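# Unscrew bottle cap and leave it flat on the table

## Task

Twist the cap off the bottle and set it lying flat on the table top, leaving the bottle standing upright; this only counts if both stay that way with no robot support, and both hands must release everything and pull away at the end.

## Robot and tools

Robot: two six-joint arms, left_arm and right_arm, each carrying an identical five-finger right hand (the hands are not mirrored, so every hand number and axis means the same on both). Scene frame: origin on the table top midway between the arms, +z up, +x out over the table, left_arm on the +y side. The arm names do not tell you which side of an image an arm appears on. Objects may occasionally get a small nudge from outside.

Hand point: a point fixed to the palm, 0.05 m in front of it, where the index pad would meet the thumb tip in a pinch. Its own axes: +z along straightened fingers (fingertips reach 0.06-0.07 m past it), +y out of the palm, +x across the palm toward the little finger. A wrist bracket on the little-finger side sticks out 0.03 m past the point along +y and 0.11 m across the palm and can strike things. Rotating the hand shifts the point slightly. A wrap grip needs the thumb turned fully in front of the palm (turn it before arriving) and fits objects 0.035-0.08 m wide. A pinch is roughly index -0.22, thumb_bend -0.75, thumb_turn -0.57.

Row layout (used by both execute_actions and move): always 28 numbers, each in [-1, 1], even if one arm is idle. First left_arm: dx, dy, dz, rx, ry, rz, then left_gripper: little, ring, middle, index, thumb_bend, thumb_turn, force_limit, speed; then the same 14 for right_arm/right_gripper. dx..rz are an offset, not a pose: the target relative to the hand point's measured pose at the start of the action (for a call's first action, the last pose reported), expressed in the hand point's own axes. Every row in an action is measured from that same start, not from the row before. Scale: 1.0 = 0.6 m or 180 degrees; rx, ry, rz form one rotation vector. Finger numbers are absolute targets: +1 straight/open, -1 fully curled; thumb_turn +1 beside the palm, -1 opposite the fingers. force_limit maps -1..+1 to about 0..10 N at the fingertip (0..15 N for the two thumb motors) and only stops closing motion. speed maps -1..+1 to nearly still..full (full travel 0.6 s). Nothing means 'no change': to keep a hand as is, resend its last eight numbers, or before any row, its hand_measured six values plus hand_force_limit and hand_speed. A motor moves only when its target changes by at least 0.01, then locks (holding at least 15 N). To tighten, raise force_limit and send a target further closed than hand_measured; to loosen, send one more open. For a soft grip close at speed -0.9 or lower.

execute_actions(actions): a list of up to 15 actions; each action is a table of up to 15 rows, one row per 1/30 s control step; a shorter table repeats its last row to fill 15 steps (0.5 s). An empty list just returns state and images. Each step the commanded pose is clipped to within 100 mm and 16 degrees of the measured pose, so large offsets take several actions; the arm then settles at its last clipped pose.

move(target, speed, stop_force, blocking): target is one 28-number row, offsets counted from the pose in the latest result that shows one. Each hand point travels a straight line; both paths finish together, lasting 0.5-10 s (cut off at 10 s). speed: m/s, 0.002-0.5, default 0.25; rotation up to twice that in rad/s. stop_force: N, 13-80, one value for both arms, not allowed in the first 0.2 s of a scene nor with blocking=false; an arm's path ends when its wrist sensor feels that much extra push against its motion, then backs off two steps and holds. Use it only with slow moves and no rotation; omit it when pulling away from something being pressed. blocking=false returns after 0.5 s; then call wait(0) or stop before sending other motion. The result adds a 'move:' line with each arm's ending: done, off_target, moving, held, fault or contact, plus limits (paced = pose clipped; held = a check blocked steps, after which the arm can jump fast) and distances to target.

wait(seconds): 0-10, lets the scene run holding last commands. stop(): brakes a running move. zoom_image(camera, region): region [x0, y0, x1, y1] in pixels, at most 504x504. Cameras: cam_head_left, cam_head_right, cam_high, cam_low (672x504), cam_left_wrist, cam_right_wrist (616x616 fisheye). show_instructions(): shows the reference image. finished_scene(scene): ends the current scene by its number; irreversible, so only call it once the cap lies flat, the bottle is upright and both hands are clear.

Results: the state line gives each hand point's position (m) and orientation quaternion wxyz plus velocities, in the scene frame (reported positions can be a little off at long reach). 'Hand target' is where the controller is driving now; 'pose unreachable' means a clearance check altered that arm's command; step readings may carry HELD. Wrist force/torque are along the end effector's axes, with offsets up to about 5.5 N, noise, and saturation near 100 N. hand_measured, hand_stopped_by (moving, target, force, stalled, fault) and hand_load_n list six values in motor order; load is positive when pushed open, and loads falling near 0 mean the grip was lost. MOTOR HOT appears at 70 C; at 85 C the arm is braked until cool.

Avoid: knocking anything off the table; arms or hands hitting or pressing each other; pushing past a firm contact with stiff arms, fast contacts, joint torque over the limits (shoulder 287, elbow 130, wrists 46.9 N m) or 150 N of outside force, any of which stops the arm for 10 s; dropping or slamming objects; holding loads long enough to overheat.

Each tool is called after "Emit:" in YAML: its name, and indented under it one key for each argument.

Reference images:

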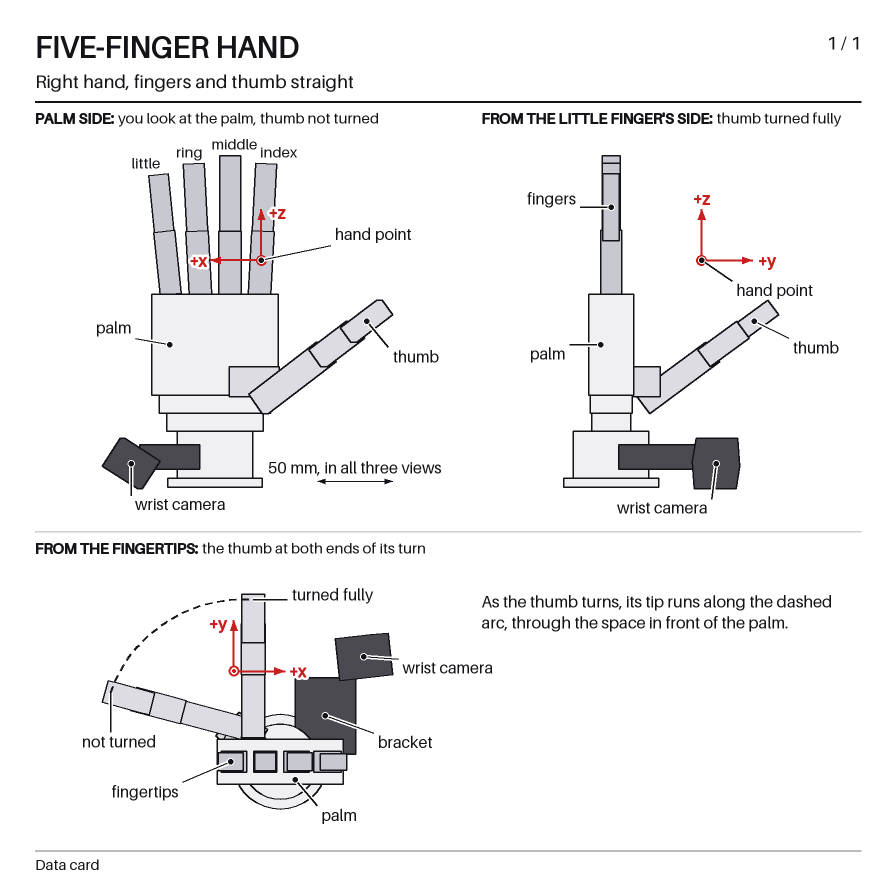

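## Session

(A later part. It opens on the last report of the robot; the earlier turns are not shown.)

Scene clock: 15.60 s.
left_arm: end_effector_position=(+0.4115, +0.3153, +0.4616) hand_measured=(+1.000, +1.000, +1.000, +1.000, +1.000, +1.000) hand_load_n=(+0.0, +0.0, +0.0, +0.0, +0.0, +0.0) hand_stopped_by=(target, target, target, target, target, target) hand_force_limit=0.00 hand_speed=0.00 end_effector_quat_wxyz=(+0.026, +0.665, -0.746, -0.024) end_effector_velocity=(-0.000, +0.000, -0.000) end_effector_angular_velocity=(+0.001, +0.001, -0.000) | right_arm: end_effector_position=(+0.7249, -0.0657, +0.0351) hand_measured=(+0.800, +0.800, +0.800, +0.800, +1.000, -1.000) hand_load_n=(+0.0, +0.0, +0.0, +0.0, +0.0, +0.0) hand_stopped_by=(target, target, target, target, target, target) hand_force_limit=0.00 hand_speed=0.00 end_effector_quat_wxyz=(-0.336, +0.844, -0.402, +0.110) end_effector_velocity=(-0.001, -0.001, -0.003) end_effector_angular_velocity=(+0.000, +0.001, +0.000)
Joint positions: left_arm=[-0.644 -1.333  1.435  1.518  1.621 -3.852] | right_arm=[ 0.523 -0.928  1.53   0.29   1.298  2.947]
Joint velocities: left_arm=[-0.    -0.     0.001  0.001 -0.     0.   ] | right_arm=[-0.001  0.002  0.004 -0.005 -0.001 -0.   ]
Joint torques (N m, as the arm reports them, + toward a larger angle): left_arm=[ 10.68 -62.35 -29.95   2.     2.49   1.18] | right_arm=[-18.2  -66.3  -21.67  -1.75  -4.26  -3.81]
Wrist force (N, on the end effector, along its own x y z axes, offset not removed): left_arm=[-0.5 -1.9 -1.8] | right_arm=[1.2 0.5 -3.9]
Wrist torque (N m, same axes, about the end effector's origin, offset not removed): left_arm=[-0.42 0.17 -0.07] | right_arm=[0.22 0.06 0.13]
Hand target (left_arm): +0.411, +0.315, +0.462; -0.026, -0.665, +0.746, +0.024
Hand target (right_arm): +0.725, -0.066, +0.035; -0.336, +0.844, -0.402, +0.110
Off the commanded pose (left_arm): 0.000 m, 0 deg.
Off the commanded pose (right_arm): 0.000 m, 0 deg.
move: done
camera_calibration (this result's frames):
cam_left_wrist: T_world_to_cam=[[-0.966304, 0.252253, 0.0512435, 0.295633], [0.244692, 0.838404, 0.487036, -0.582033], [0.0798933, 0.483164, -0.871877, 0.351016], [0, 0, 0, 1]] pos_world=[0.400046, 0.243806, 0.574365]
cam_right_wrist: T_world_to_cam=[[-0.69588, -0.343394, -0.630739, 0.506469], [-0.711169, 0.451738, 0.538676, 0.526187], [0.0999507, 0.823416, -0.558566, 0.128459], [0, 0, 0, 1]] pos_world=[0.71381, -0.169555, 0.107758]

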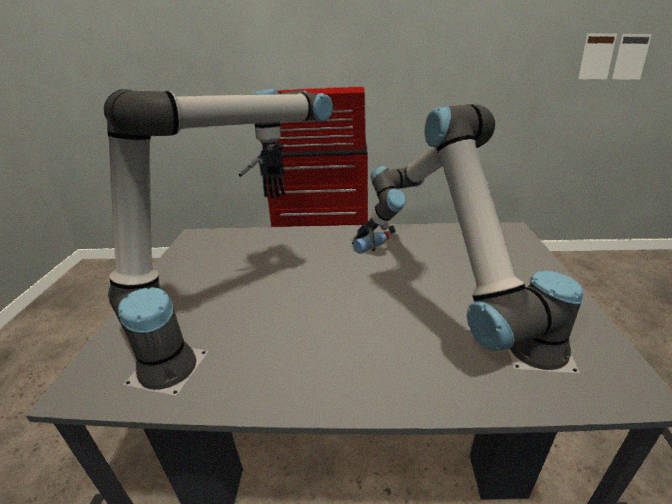

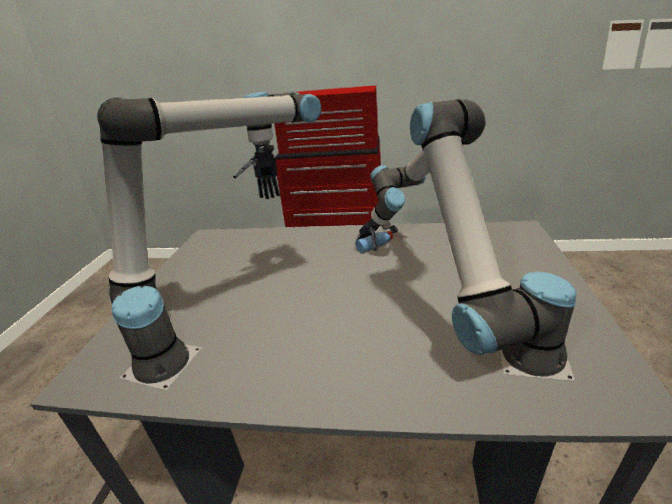

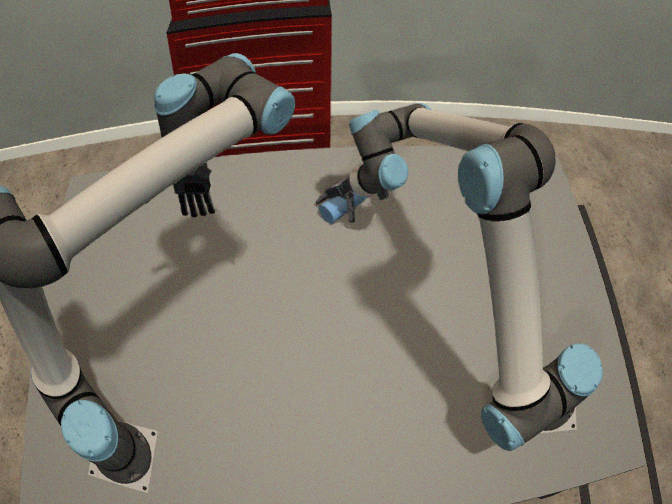

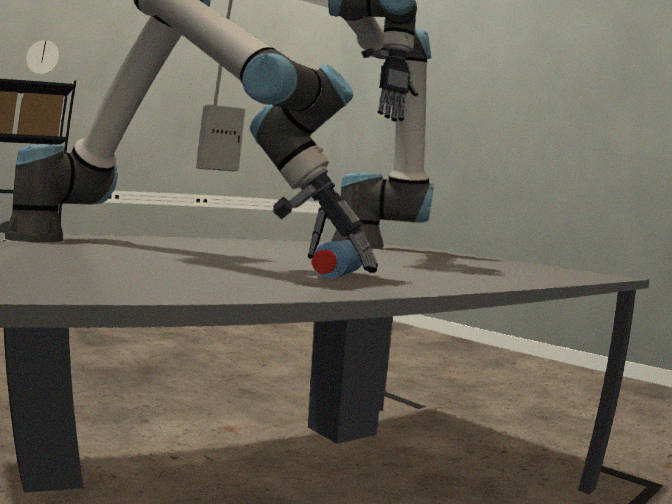

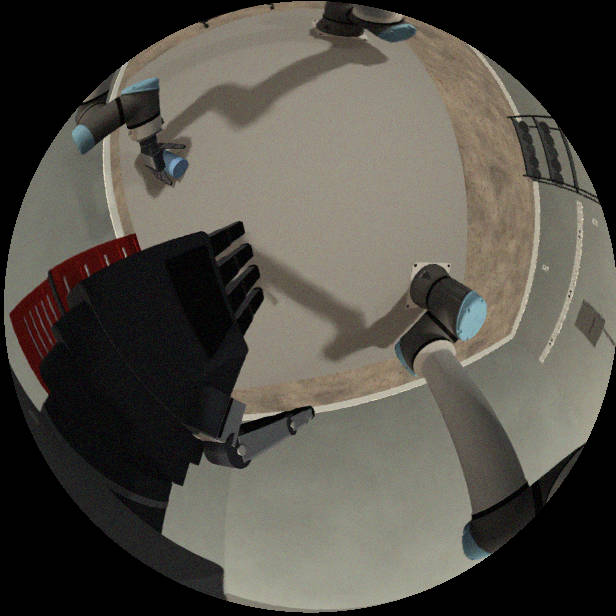

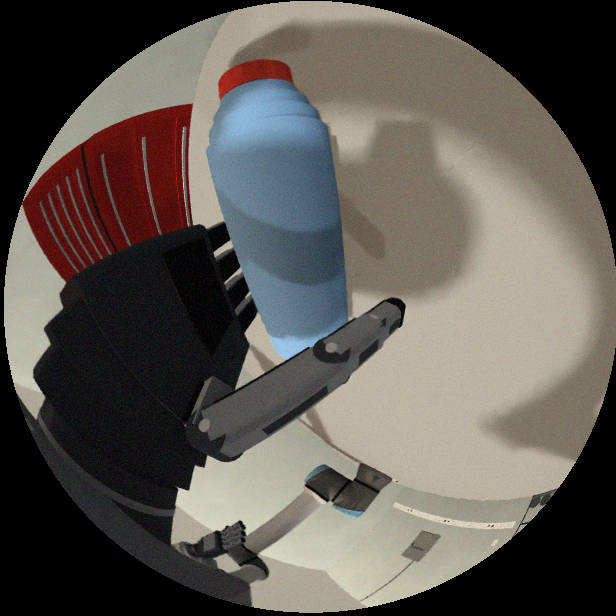

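Good placement. Close.

Emit:
move:
  target: [0,0,0,0,0,0,1,1,1,1,1,1,0,0, 0,0,0,0,0,0,-1,-1,-1,-1,-1,-1,0.8,-0.3]

Scene clock: 17.07 s.
left_arm: end_effector_position=(+0.4115, +0.3153, +0.4616) hand_measured=(+1.000, +1.000, +1.000, +1.000, +1.000, +1.000) hand_load_n=(+0.0, +0.0, +0.0, +0.0, +0.0, +0.0) hand_stopped_by=(target, target, target, target, target, target) hand_force_limit=0.00 hand_speed=0.00 end_effector_quat_wxyz=(+0.026, +0.665, -0.746, -0.024) end_effector_velocity=(-0.000, +0.000, -0.001) end_effector_angular_velocity=(+0.001, +0.001, -0.000) | right_arm: end_effector_position=(+0.7249, -0.0658, +0.0350) hand_measured=(+0.082, +0.120, +0.146, +0.154, +0.642, -0.998) hand_load_n=(+13.5, +6.5, +3.0, +10.0, +29.0, +14.5) hand_stopped_by=(force, force, force, force, force, target) hand_force_limit=0.80 hand_speed=-0.30 end_effector_quat_wxyz=(-0.336, +0.844, -0.402, +0.110) end_effector_velocity=(+0.001, +0.000, +0.001) end_effector_angular_velocity=(+0.000, -0.001, -0.000)
Joint positions: left_arm=[-0.644 -1.333  1.435  1.518  1.621 -3.852] | right_arm=[ 0.523 -0.928  1.53   0.29   1.298  2.947]
Joint velocities: left_arm=[-0.     0.     0.001 -0.     0.    -0.   ] | right_arm=[-0.    -0.    -0.002  0.001 -0.    -0.   ]
Joint torques (N m, as the arm reports them, + toward a larger angle): left_arm=[ 11.73 -63.07 -29.9    2.14   2.85   1.55] | right_arm=[  6.15 -92.6  -49.1    5.54  -1.32   0.77]
Wrist force (N, on the end effector, along its own x y z axes, offset not removed): left_arm=[0.0 1.6 -4.8] | right_arm=[0.7 6.0 -1.4]
Wrist torque (N m, same axes, about the end effector's origin, offset not removed): left_arm=[0.35 0.25 0.11] | right_arm=[0.97 0.02 0.51]
Hand target (left_arm): +0.411, +0.315, +0.462; -0.026, -0.665, +0.746, +0.024
Hand target (right_arm): +0.725, -0.066, +0.035; -0.336, +0.844, -0.402, +0.110
Off the commanded pose (left_arm): 0.000 m, 0 deg.
Off the commanded pose (right_arm): 0.000 m, 0 deg.
move: done
camera_calibration (this result's frames):
cam_left_wrist: T_world_to_cam=[[-0.966304, 0.252253, 0.0512435, 0.295633], [0.244692, 0.838404, 0.487036, -0.582033], [0.0798933, 0.483164, -0.871877, 0.351016], [0, 0, 0, 1]] pos_world=[0.400046, 0.243806, 0.574365]
cam_right_wrist: T_world_to_cam=[[-0.695902, -0.34339, -0.630717, 0.50646], [-0.711149, 0.451741, 0.538699, 0.526219], [0.0999369, 0.823415, -0.558569, 0.128498], [0, 0, 0, 1]] pos_world=[0.713825, -0.169609, 0.107734]

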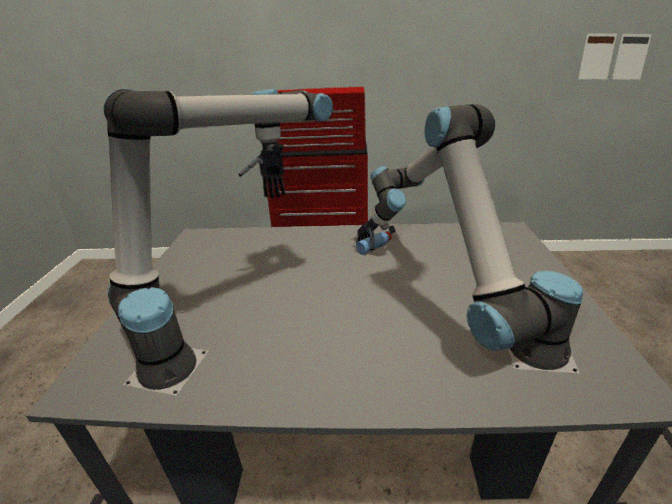

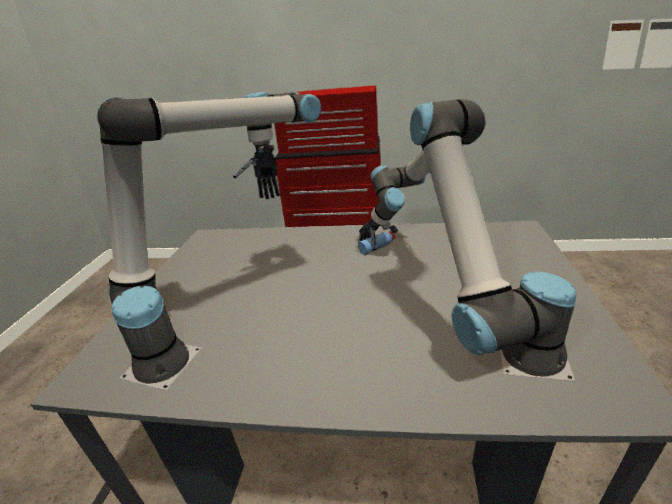

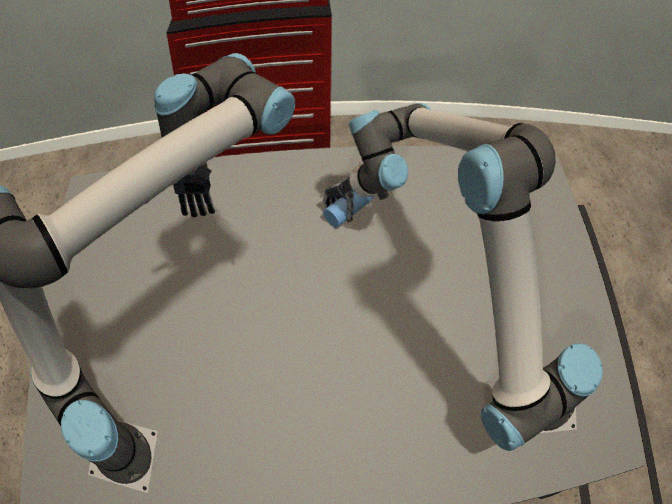

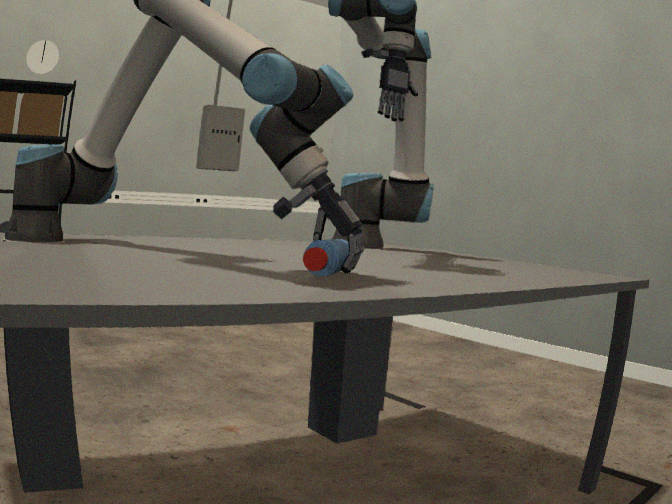

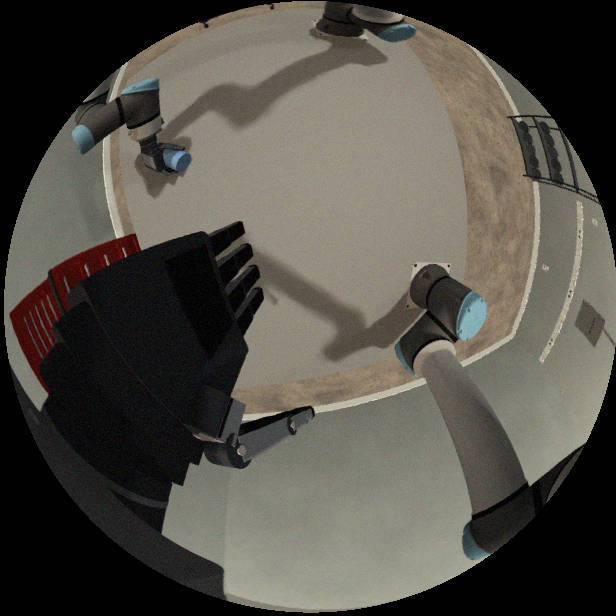

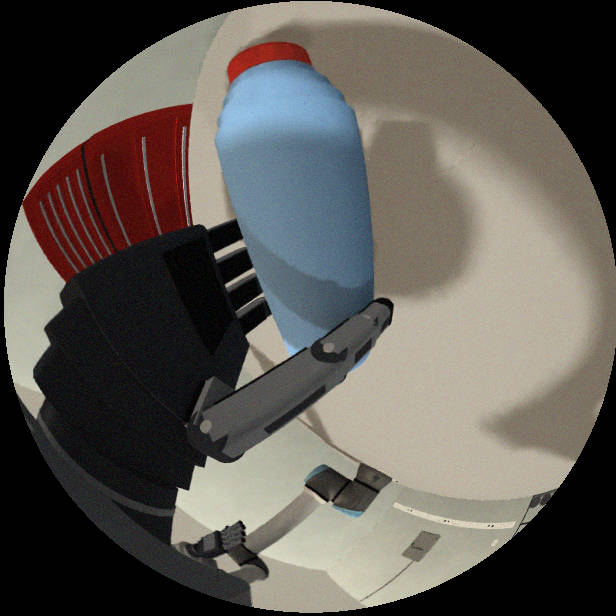

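Emit:
move:
  target: [0,0,0,0,0,0,1,1,1,1,1,1,0,0, -0.177,-0.03,-0.43,0.27,0,0,-1,-1,-1,-1,-1,-1,0.8,-0.3]
  speed: 0.2

Emit:
move:
  target: [0,0,0,0,0,0,1,1,1,1,1,1,0,0, 0,0,0,0,0,-0.5,-1,-1,-1,-1,-1,-1,0.8,-0.3]
  speed: 0.3

Scene clock: 20.53 s.
left_arm: end_effector_position=(+0.4115, +0.3153, +0.4616) hand_measured=(+1.000, +1.000, +1.000, +1.000, +1.000, +1.000) hand_load_n=(+0.0, +0.0, +0.0, +0.0, +0.0, +0.0) hand_stopped_by=(target, target, target, target, target, target) hand_force_limit=0.00 hand_speed=0.00 end_effector_quat_wxyz=(+0.026, +0.665, -0.746, -0.024) end_effector_velocity=(+0.000, -0.000, -0.000) end_effector_angular_velocity=(-0.000, -0.000, -0.000) | right_arm: end_effector_position=(+0.5488, -0.1011, +0.2487) hand_measured=(+0.082, +0.120, +0.146, +0.154, +0.642, -0.998) hand_load_n=(+13.0, +6.0, +3.0, +10.0, +29.0, +14.5) hand_stopped_by=(force, force, force, force, force, target) hand_force_limit=0.80 hand_speed=-0.30 end_effector_quat_wxyz=(+0.654, -0.632, +0.321, -0.266) end_effector_velocity=(-0.001, -0.000, +0.003) end_effector_angular_velocity=(+0.006, -0.008, -0.002)
Joint positions: left_arm=[-0.644 -1.333  1.435  1.518  1.621 -3.852] | right_arm=[ 0.534 -1.573  2.269 -0.691  1.259  3.224]
Joint velocities: left_arm=[-0.     0.     0.    -0.001  0.     0.   ] | right_arm=[ 0.001 -0.006  0.005 -0.01   0.002  0.003]
Joint torques (N m, as the arm reports them, + toward a larger angle): left_arm=[ 10.98 -63.28 -30.14   2.06   2.54   1.7 ] | right_arm=[ 18.67 -46.18 -25.1   -4.79   2.84   3.55]
Wrist force (N, on the end effector, along its own x y z axes, offset not removed): left_arm=[-1.1 0.8 -2.9] | right_arm=[-3.0 1.3 -4.3]
Wrist torque (N m, same axes, about the end effector's origin, offset not removed): left_arm=[0.10 0.18 -0.02] | right_arm=[0.46 0.48 0.15]
Hand target (left_arm): +0.411, +0.315, +0.462; -0.026, -0.665, +0.746, +0.024
Hand target (right_arm): +0.549, -0.101, +0.249; +0.654, -0.631, +0.321, -0.266
Off the commanded pose (left_arm): 0.000 m, 0 deg.
Off the commanded pose (right_arm): 0.000 m, 0 deg.
move: done
camera_calibration (this result's frames):
cam_left_wrist: T_world_to_cam=[[-0.966304, 0.252253, 0.0512435, 0.295633], [0.244692, 0.838404, 0.487036, -0.582033], [0.0798934, 0.483164, -0.871877, 0.351016], [0, 0, 0, 1]] pos_world=[0.400046, 0.243807, 0.574365]
cam_right_wrist: T_world_to_cam=[[-0.157718, 0.16083, -0.974299, 0.347629], [-0.933936, 0.296197, 0.200078, 0.492614], [0.320763, 0.941489, 0.103489, 0.0206532], [0, 0, 0, 1]] pos_world=[0.508272, -0.221265, 0.237996]

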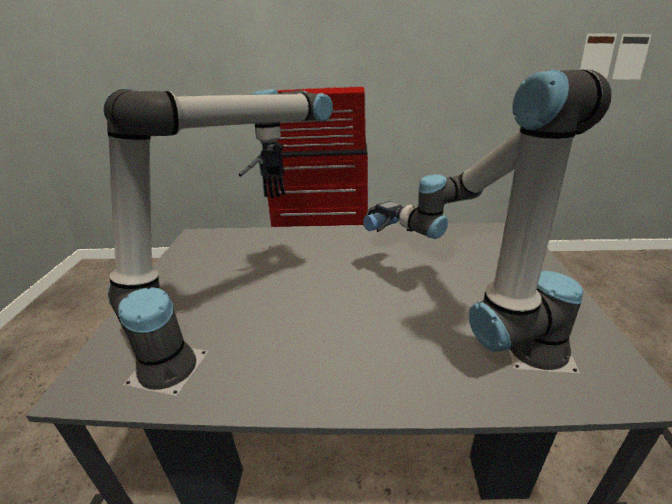

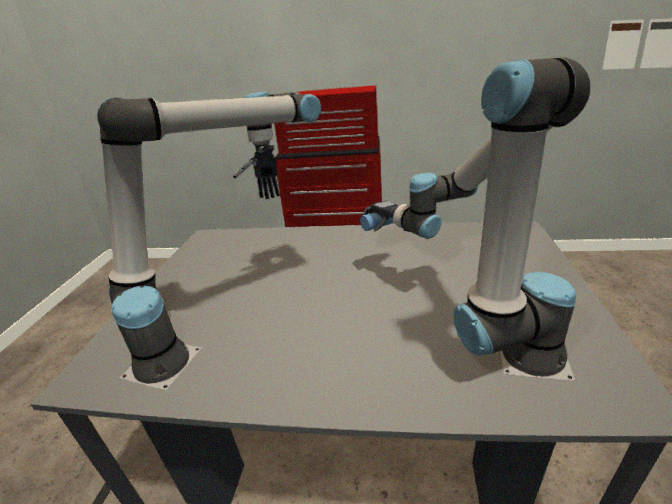

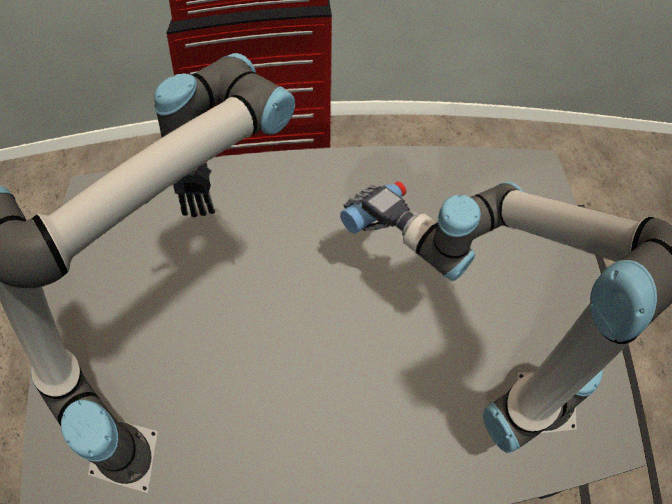

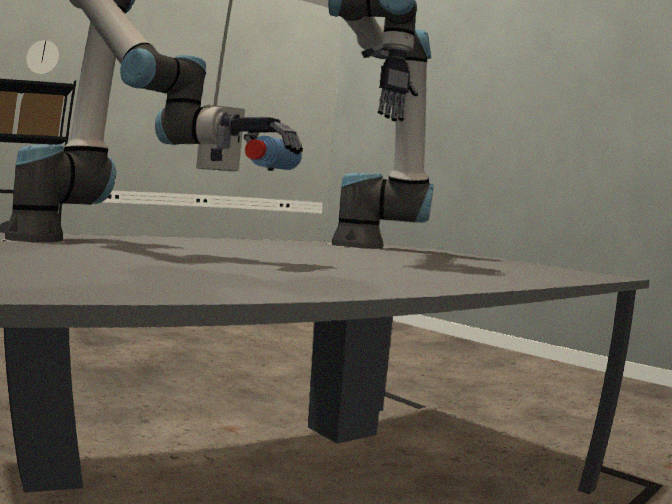

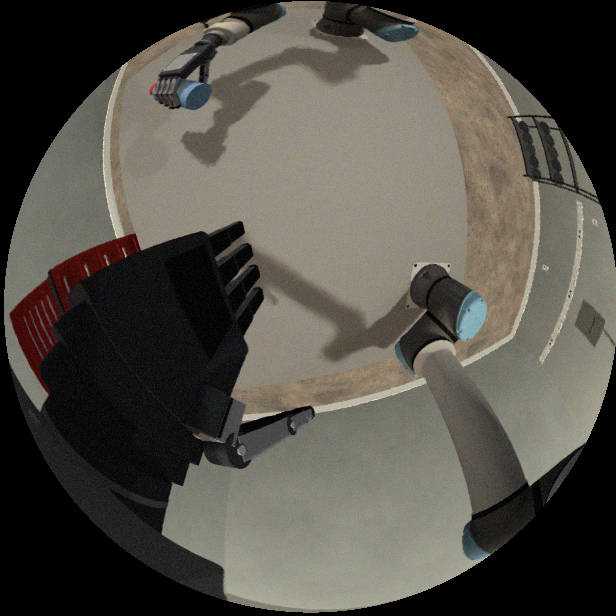

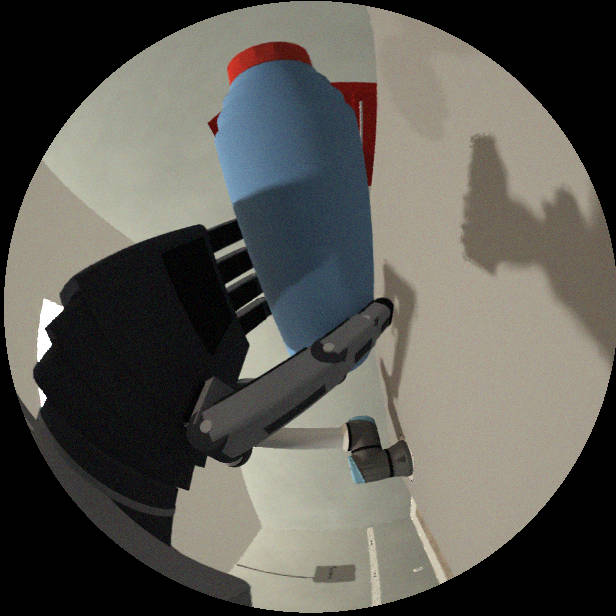

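Scene clock: 23.77 s.
left_arm: end_effector_position=(+0.4115, +0.3153, +0.4616) hand_measured=(+1.000, +1.000, +1.000, +1.000, +1.000, +1.000) hand_load_n=(+0.0, +0.0, +0.0, +0.0, +0.0, +0.0) hand_stopped_by=(target, target, target, target, target, target) hand_force_limit=0.00 hand_speed=0.00 end_effector_quat_wxyz=(+0.026, +0.665, -0.746, -0.024) end_effector_velocity=(-0.000, -0.000, -0.000) end_effector_angular_velocity=(-0.002, -0.001, -0.000) | right_arm: end_effector_position=(+0.5488, -0.1010, +0.2486) hand_measured=(+0.082, +0.120, +0.146, +0.154, +0.642, -0.998) hand_load_n=(+13.0, +6.0, +3.0, +10.0, +29.0, +15.0) hand_stopped_by=(force, force, force, force, force, target) hand_force_limit=0.80 hand_speed=-0.30 end_effector_quat_wxyz=(-0.275, +0.674, +0.219, +0.650) end_effector_velocity=(+0.001, +0.001, -0.000) end_effector_angular_velocity=(-0.010, -0.010, -0.000)
Joint positions: left_arm=[-0.644 -1.333  1.435  1.518  1.621 -3.852] | right_arm=[ 0.74  -1.517  2.26  -0.74   1.464  1.656]
Joint velocities: left_arm=[-0.    -0.001  0.001 -0.002  0.    -0.   ] | right_arm=[ 0.001  0.004 -0.001 -0.003  0.002 -0.014]
Joint torques (N m, as the arm reports them, + toward a larger angle): left_arm=[ 10.69 -61.81 -29.12   2.28   2.59   1.44] | right_arm=[ 18.41 -21.62 -21.72  -6.11   3.05  -4.42]
Wrist force (N, on the end effector, along its own x y z axes, offset not removed): left_arm=[0.5 1.3 -0.9] | right_arm=[0.7 0.5 1.8]
Wrist torque (N m, same axes, about the end effector's origin, offset not removed): left_arm=[0.08 -0.04 0.18] | right_arm=[-0.21 -0.19 0.14]
Hand target (left_arm): +0.411, +0.315, +0.462; -0.026, -0.665, +0.746, +0.024
Hand target (right_arm): +0.549, -0.101, +0.249; -0.274, +0.674, +0.220, +0.650
Off the commanded pose (left_arm): 0.000 m, 0 deg.
Off the commanded pose (right_arm): 0.000 m, 0 deg.
move: done
camera_calibration (this result's frames):
cam_left_wrist: T_world_to_cam=[[-0.966304, 0.252253, 0.0512434, 0.295633], [0.244693, 0.838404, 0.487036, -0.582033], [0.0798935, 0.483163, -0.871877, 0.351016], [0, 0, 0, 1]] pos_world=[0.400046, 0.243806, 0.574365]
cam_right_wrist: T_world_to_cam=[[0.630075, -0.742839, -0.226264, -0.362123], [-0.520253, -0.187498, -0.833175, 0.473573], [0.576491, 0.642678, -0.504602, 0.00120296], [0, 0, 0, 1]] pos_world=[0.473849, -0.180978, 0.313241]

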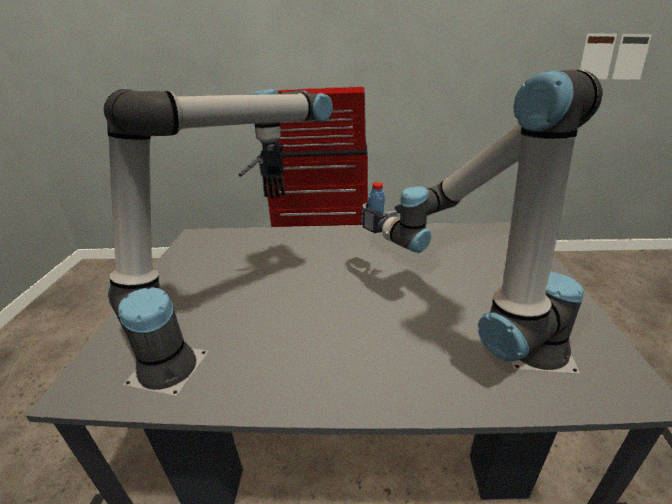

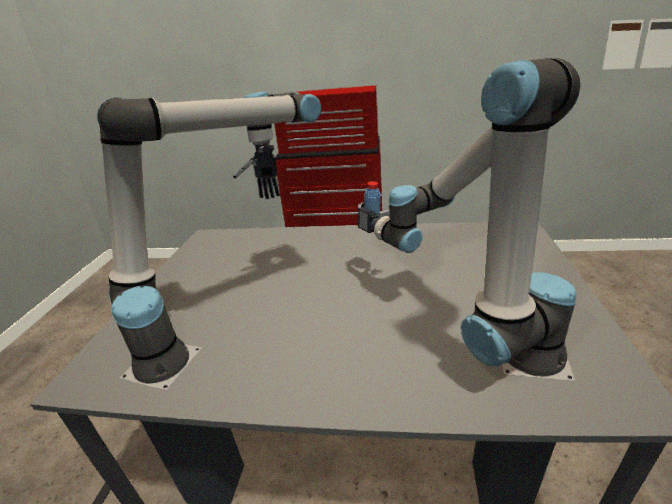

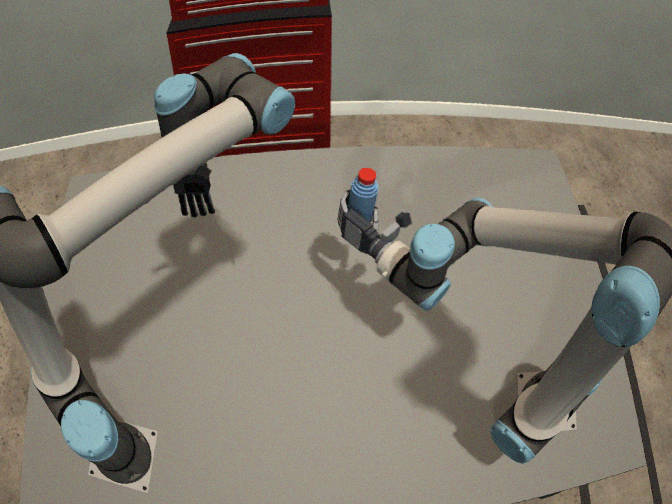

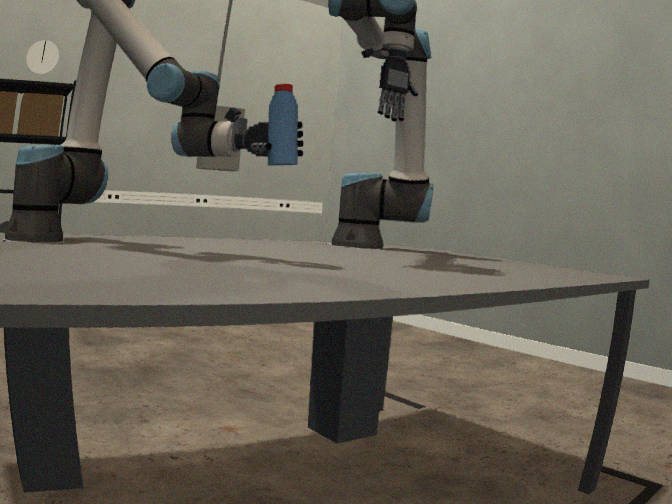

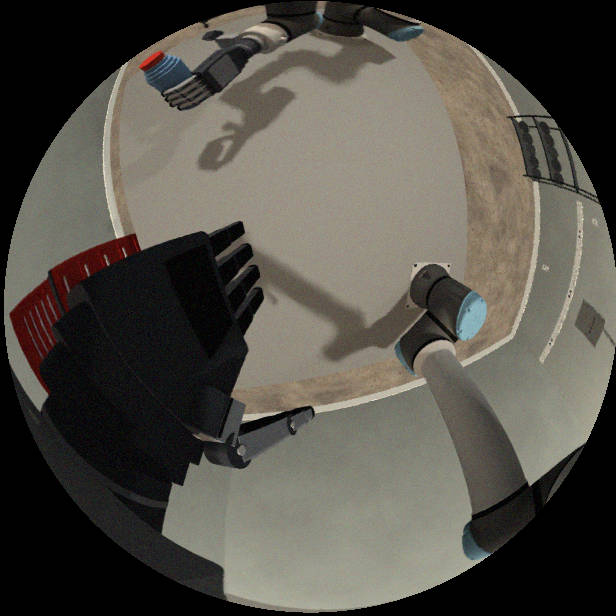

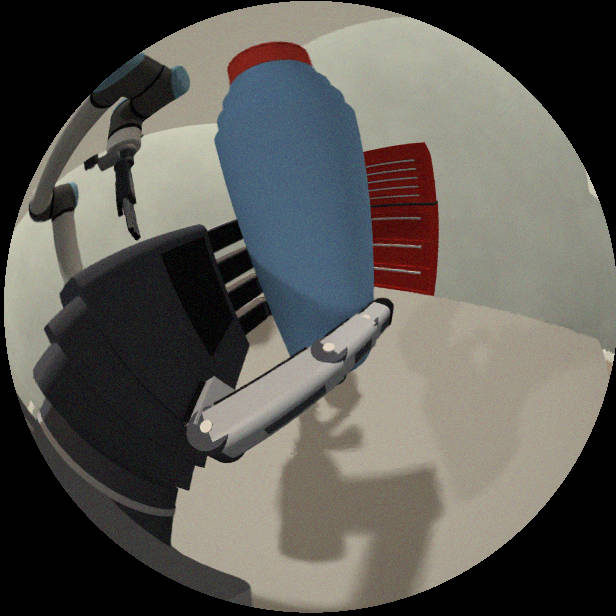

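Emit:
move:
  target: [0.675,-0.31,0.0,0.5,0,0,1,1,1,0.6,0,-0.57,0,0, 0,0,0,0,0,0,-1,-1,-1,-1,-1,-1,0.8,-0.3]
  speed: 0.3

Emit:
move:
  target: [0,0,0,0,0.63,0,1,1,1,0.6,0,-0.57,0,0, 0,0,0,0,0,0,-1,-1,-1,-1,-1,-1,0.8,-0.3]
  speed: 0.3

Scene clock: 29.07 s.
left_arm: end_effector_position=(+0.5488, -0.1084, +0.4516) hand_measured=(+1.000, +1.000, +1.000, +0.600, +0.000, -0.570) hand_load_n=(+0.0, +0.0, +0.0, +0.0, +0.0, +0.0) hand_stopped_by=(target, target, target, target, target, target) hand_force_limit=0.00 hand_speed=0.00 end_effector_quat_wxyz=(-0.451, +0.490, -0.545, +0.510) end_effector_velocity=(+0.000, -0.001, -0.002) end_effector_angular_velocity=(+0.001, -0.018, -0.009) | right_arm: end_effector_position=(+0.5488, -0.1010, +0.2486) hand_measured=(+0.082, +0.120, +0.146, +0.154, +0.642, -0.998) hand_load_n=(+13.0, +6.0, +3.0, +10.0, +29.0, +15.0) hand_stopped_by=(force, force, force, force, force, target) hand_force_limit=0.80 hand_speed=-0.30 end_effector_quat_wxyz=(-0.275, +0.674, +0.219, +0.650) end_effector_velocity=(-0.000, +0.000, +0.000) end_effector_angular_velocity=(+0.000, +0.000, +0.000)
Joint positions: left_arm=[-1.178 -1.2    1.383  0.041  0.333 -3.362] | right_arm=[ 0.74  -1.517  2.26  -0.74   1.464  1.656]
Joint velocities: left_arm=[-0.001 -0.013  0.027 -0.072  0.004  0.058] | right_arm=[ 0.    -0.001 -0.     0.001 -0.     0.   ]
Joint torques (N m, as the arm reports them, + toward a larger angle): left_arm=[-11.02 -77.25 -33.83  -1.48   1.99   1.47] | right_arm=[-17.58 -49.82 -48.09   2.02  -3.18   3.34]
Wrist force (N, on the end effector, along its own x y z axes, offset not removed): left_arm=[-1.2 0.8 -2.9] | right_arm=[-1.9 -0.1 -2.3]
Wrist torque (N m, same axes, about the end effector's origin, offset not removed): left_arm=[0.21 0.23 0.00] | right_arm=[-0.15 0.35 -0.08]
Hand target (left_arm): +0.549, -0.108, +0.451; +0.451, -0.489, +0.544, -0.511
Hand target (right_arm): +0.549, -0.101, +0.249; -0.275, +0.674, +0.219, +0.650
Off the commanded pose (left_arm): 0.001 m, 0 deg.
Off the commanded pose (right_arm): 0.000 m, 0 deg.
move: done
camera_calibration (this result's frames):
cam_left_wrist: T_world_to_cam=[[-0.0398359, 0.136261, -0.989872, 0.484836], [-0.390998, 0.909537, 0.140937, 0.257275], [0.919529, 0.392652, 0.0170454, -0.33599], [0, 0, 0, 1]] pos_world=[0.428861, -0.168138, 0.449393]
cam_right_wrist: T_world_to_cam=[[0.630075, -0.742839, -0.226264, -0.362123], [-0.520255, -0.187499, -0.833174, 0.473572], [0.57649, 0.642677, -0.504604, 0.00120387], [0, 0, 0, 1]] pos_world=[0.473849, -0.180979, 0.31324]

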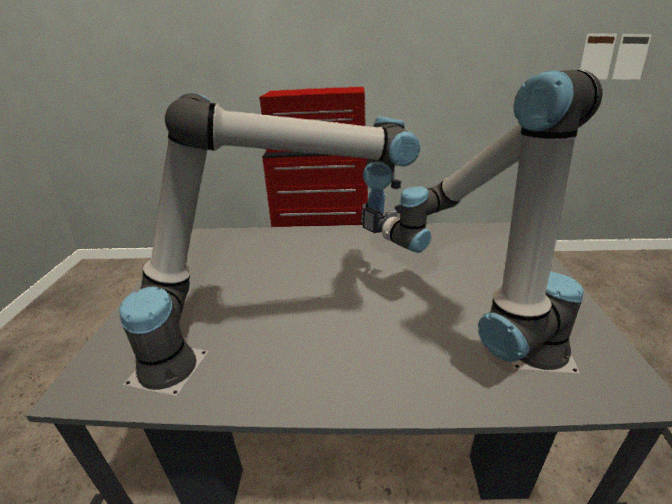

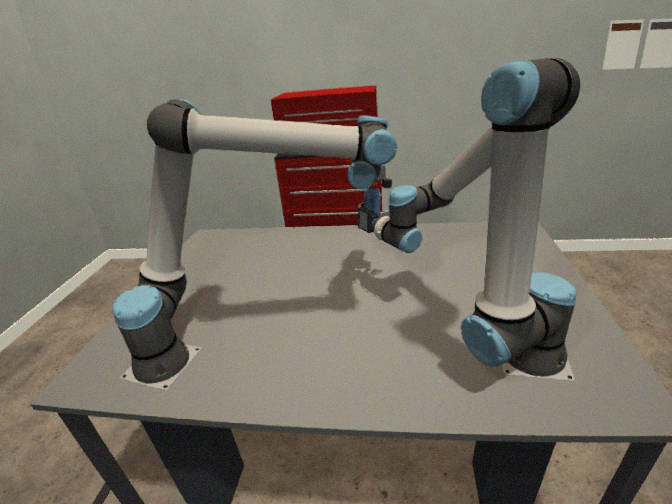

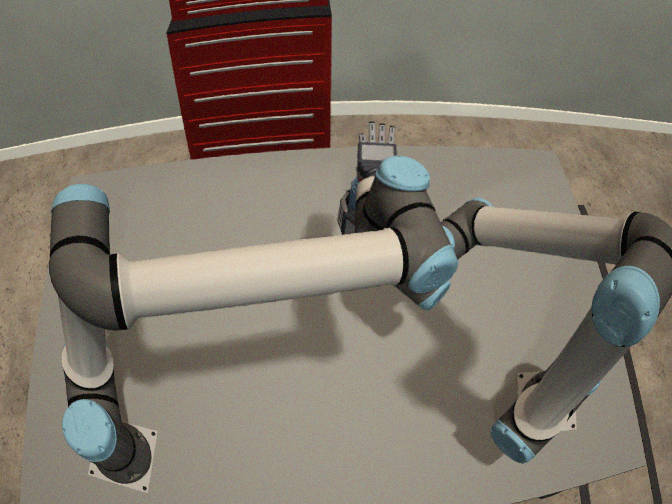

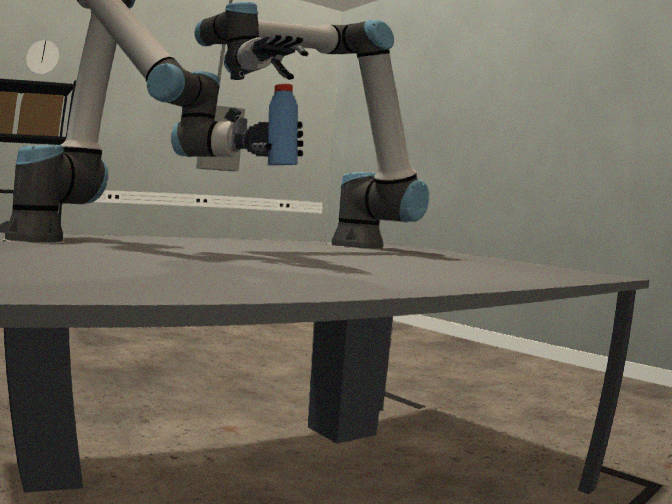

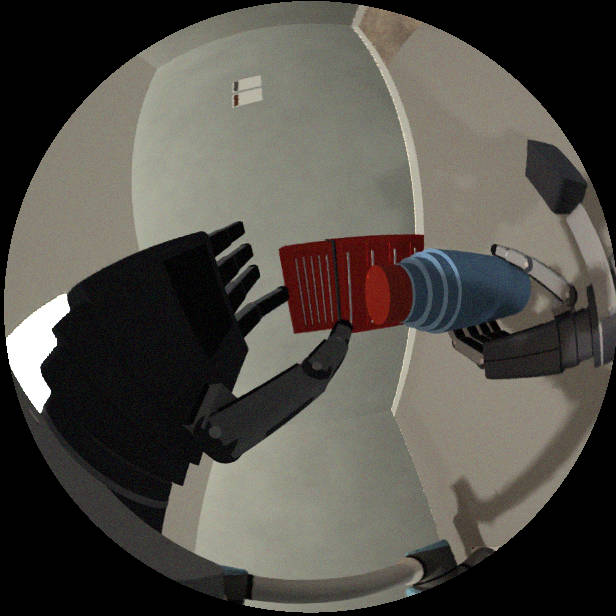

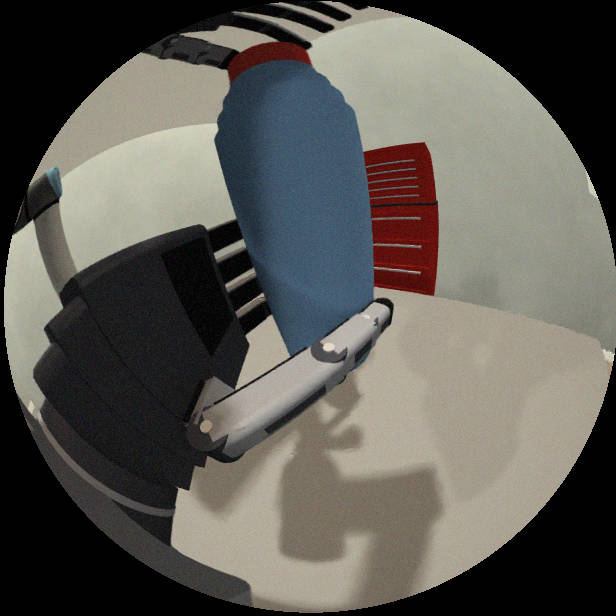

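Scene clock: 32.97 s.
left_arm: end_effector_position=(+0.5487, -0.1085, +0.4516) hand_measured=(+1.000, +1.000, +1.000, +0.600, +0.000, -0.570) hand_load_n=(+0.0, +0.0, +0.0, +0.0, +0.0, +0.0) hand_stopped_by=(target, target, target, target, target, target) hand_force_limit=0.00 hand_speed=0.00 end_effector_quat_wxyz=(-0.207, +0.157, +0.677, -0.689) end_effector_velocity=(-0.000, -0.001, +0.002) end_effector_angular_velocity=(-0.007, +0.003, -0.016) | right_arm: end_effector_position=(+0.5488, -0.1010, +0.2486) hand_measured=(+0.082, +0.120, +0.146, +0.154, +0.642, -0.998) hand_load_n=(+13.0, +6.0, +3.0, +10.0, +29.0, +15.0) hand_stopped_by=(force, force, force, force, force, target) hand_force_limit=0.80 hand_speed=-0.30 end_effector_quat_wxyz=(-0.275, +0.674, +0.219, +0.650) end_effector_velocity=(+0.000, +0.000, +0.002) end_effector_angular_velocity=(+0.001, -0.002, +0.000)
Joint positions: left_arm=[-0.604 -1.158  1.368 -0.339  2.873 -3.332] | right_arm=[ 0.74  -1.517  2.26  -0.74   1.464  1.656]
Joint velocities: left_arm=[ 0.002  0.001 -0.    -0.037  0.017 -0.036] | right_arm=[-0.    -0.002 -0.     0.    -0.     0.   ]
Joint torques (N m, as the arm reports them, + toward a larger angle): left_arm=[ 11.45 -63.56 -46.41  -2.47   2.15  -1.91] | right_arm=[-16.86 -50.68 -48.17   1.81  -3.3    3.17]
Wrist force (N, on the end effector, along its own x y z axes, offset not removed): left_arm=[-0.1 0.0 -2.1] | right_arm=[-0.2 -2.1 -2.2]
Wrist torque (N m, same axes, about the end effector's origin, offset not removed): left_arm=[-0.06 0.01 -0.03] | right_arm=[-0.31 0.01 0.08]
Hand target (left_arm): +0.549, -0.109, +0.452; -0.208, +0.157, +0.676, -0.689
Hand target (right_arm): +0.549, -0.101, +0.249; -0.275, +0.674, +0.219, +0.650
Off the commanded pose (left_arm): 0.000 m, 0 deg.
Off the commanded pose (right_arm): 0.000 m, 0 deg.
move: done
camera_calibration (this result's frames):
cam_left_wrist: T_world_to_cam=[[0.0397205, -0.0813986, -0.99589, 0.420294], [0.9992, 0.0079697, 0.0392011, -0.557348], [0.00474602, -0.99665, 0.08165, -0.0138412], [0, 0, 0, 1]] pos_world=[0.540273, 0.0248584, 0.441545]
cam_right_wrist: T_world_to_cam=[[0.630075, -0.742839, -0.226264, -0.362123], [-0.520254, -0.187499, -0.833174, 0.473572], [0.57649, 0.642677, -0.504604, 0.00120367], [0, 0, 0, 1]] pos_world=[0.473849, -0.180979, 0.31324]

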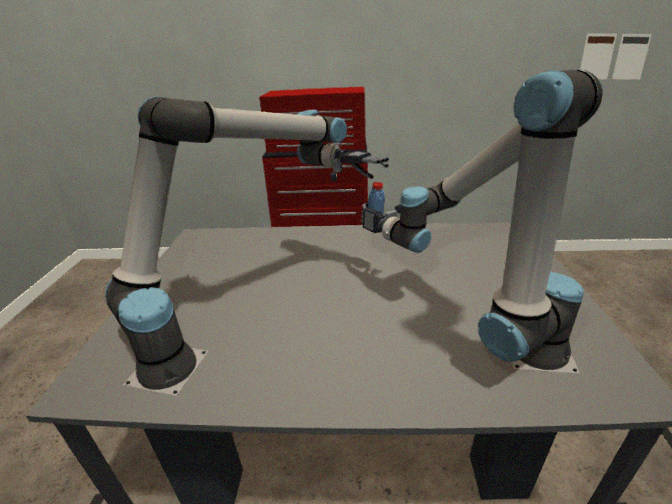

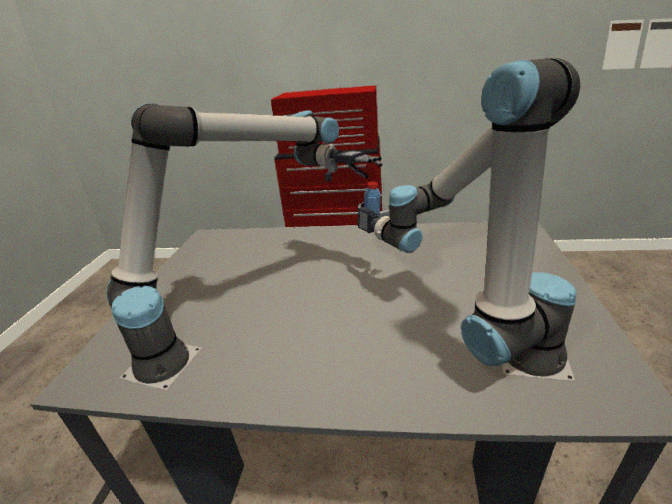

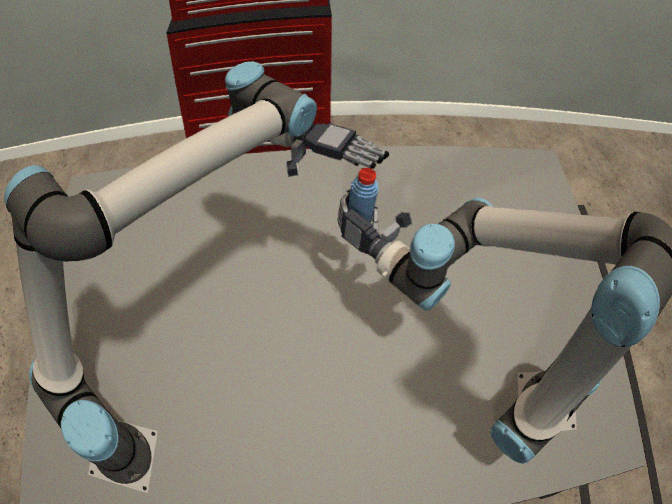

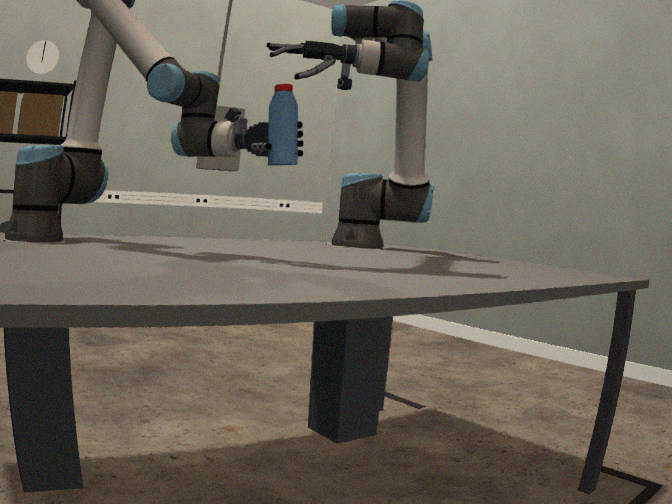

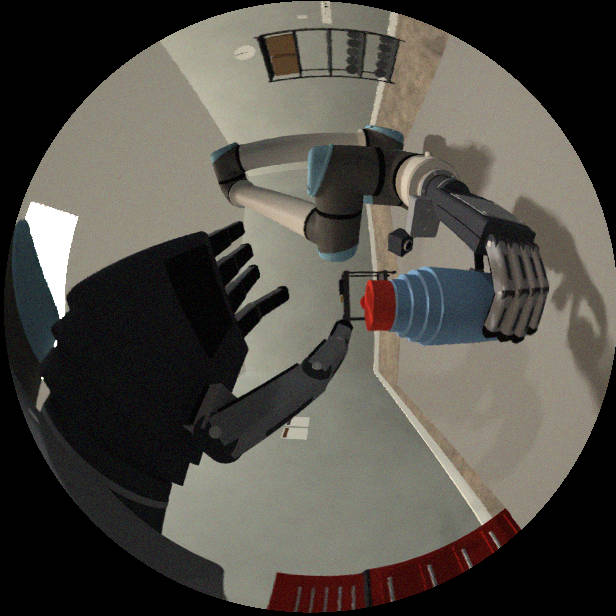

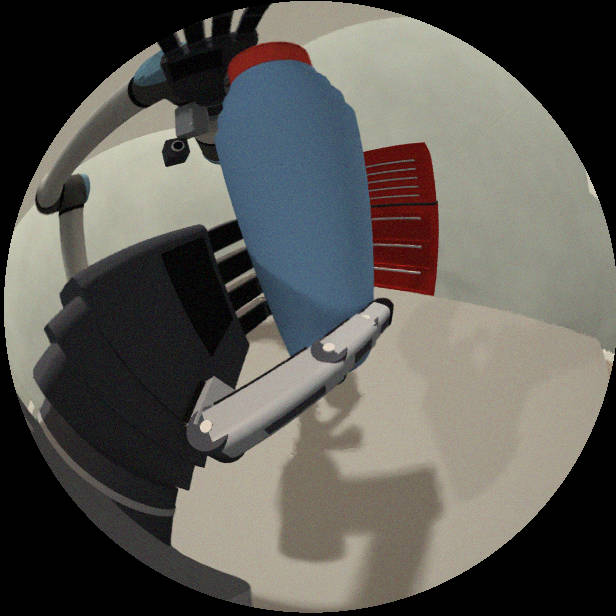

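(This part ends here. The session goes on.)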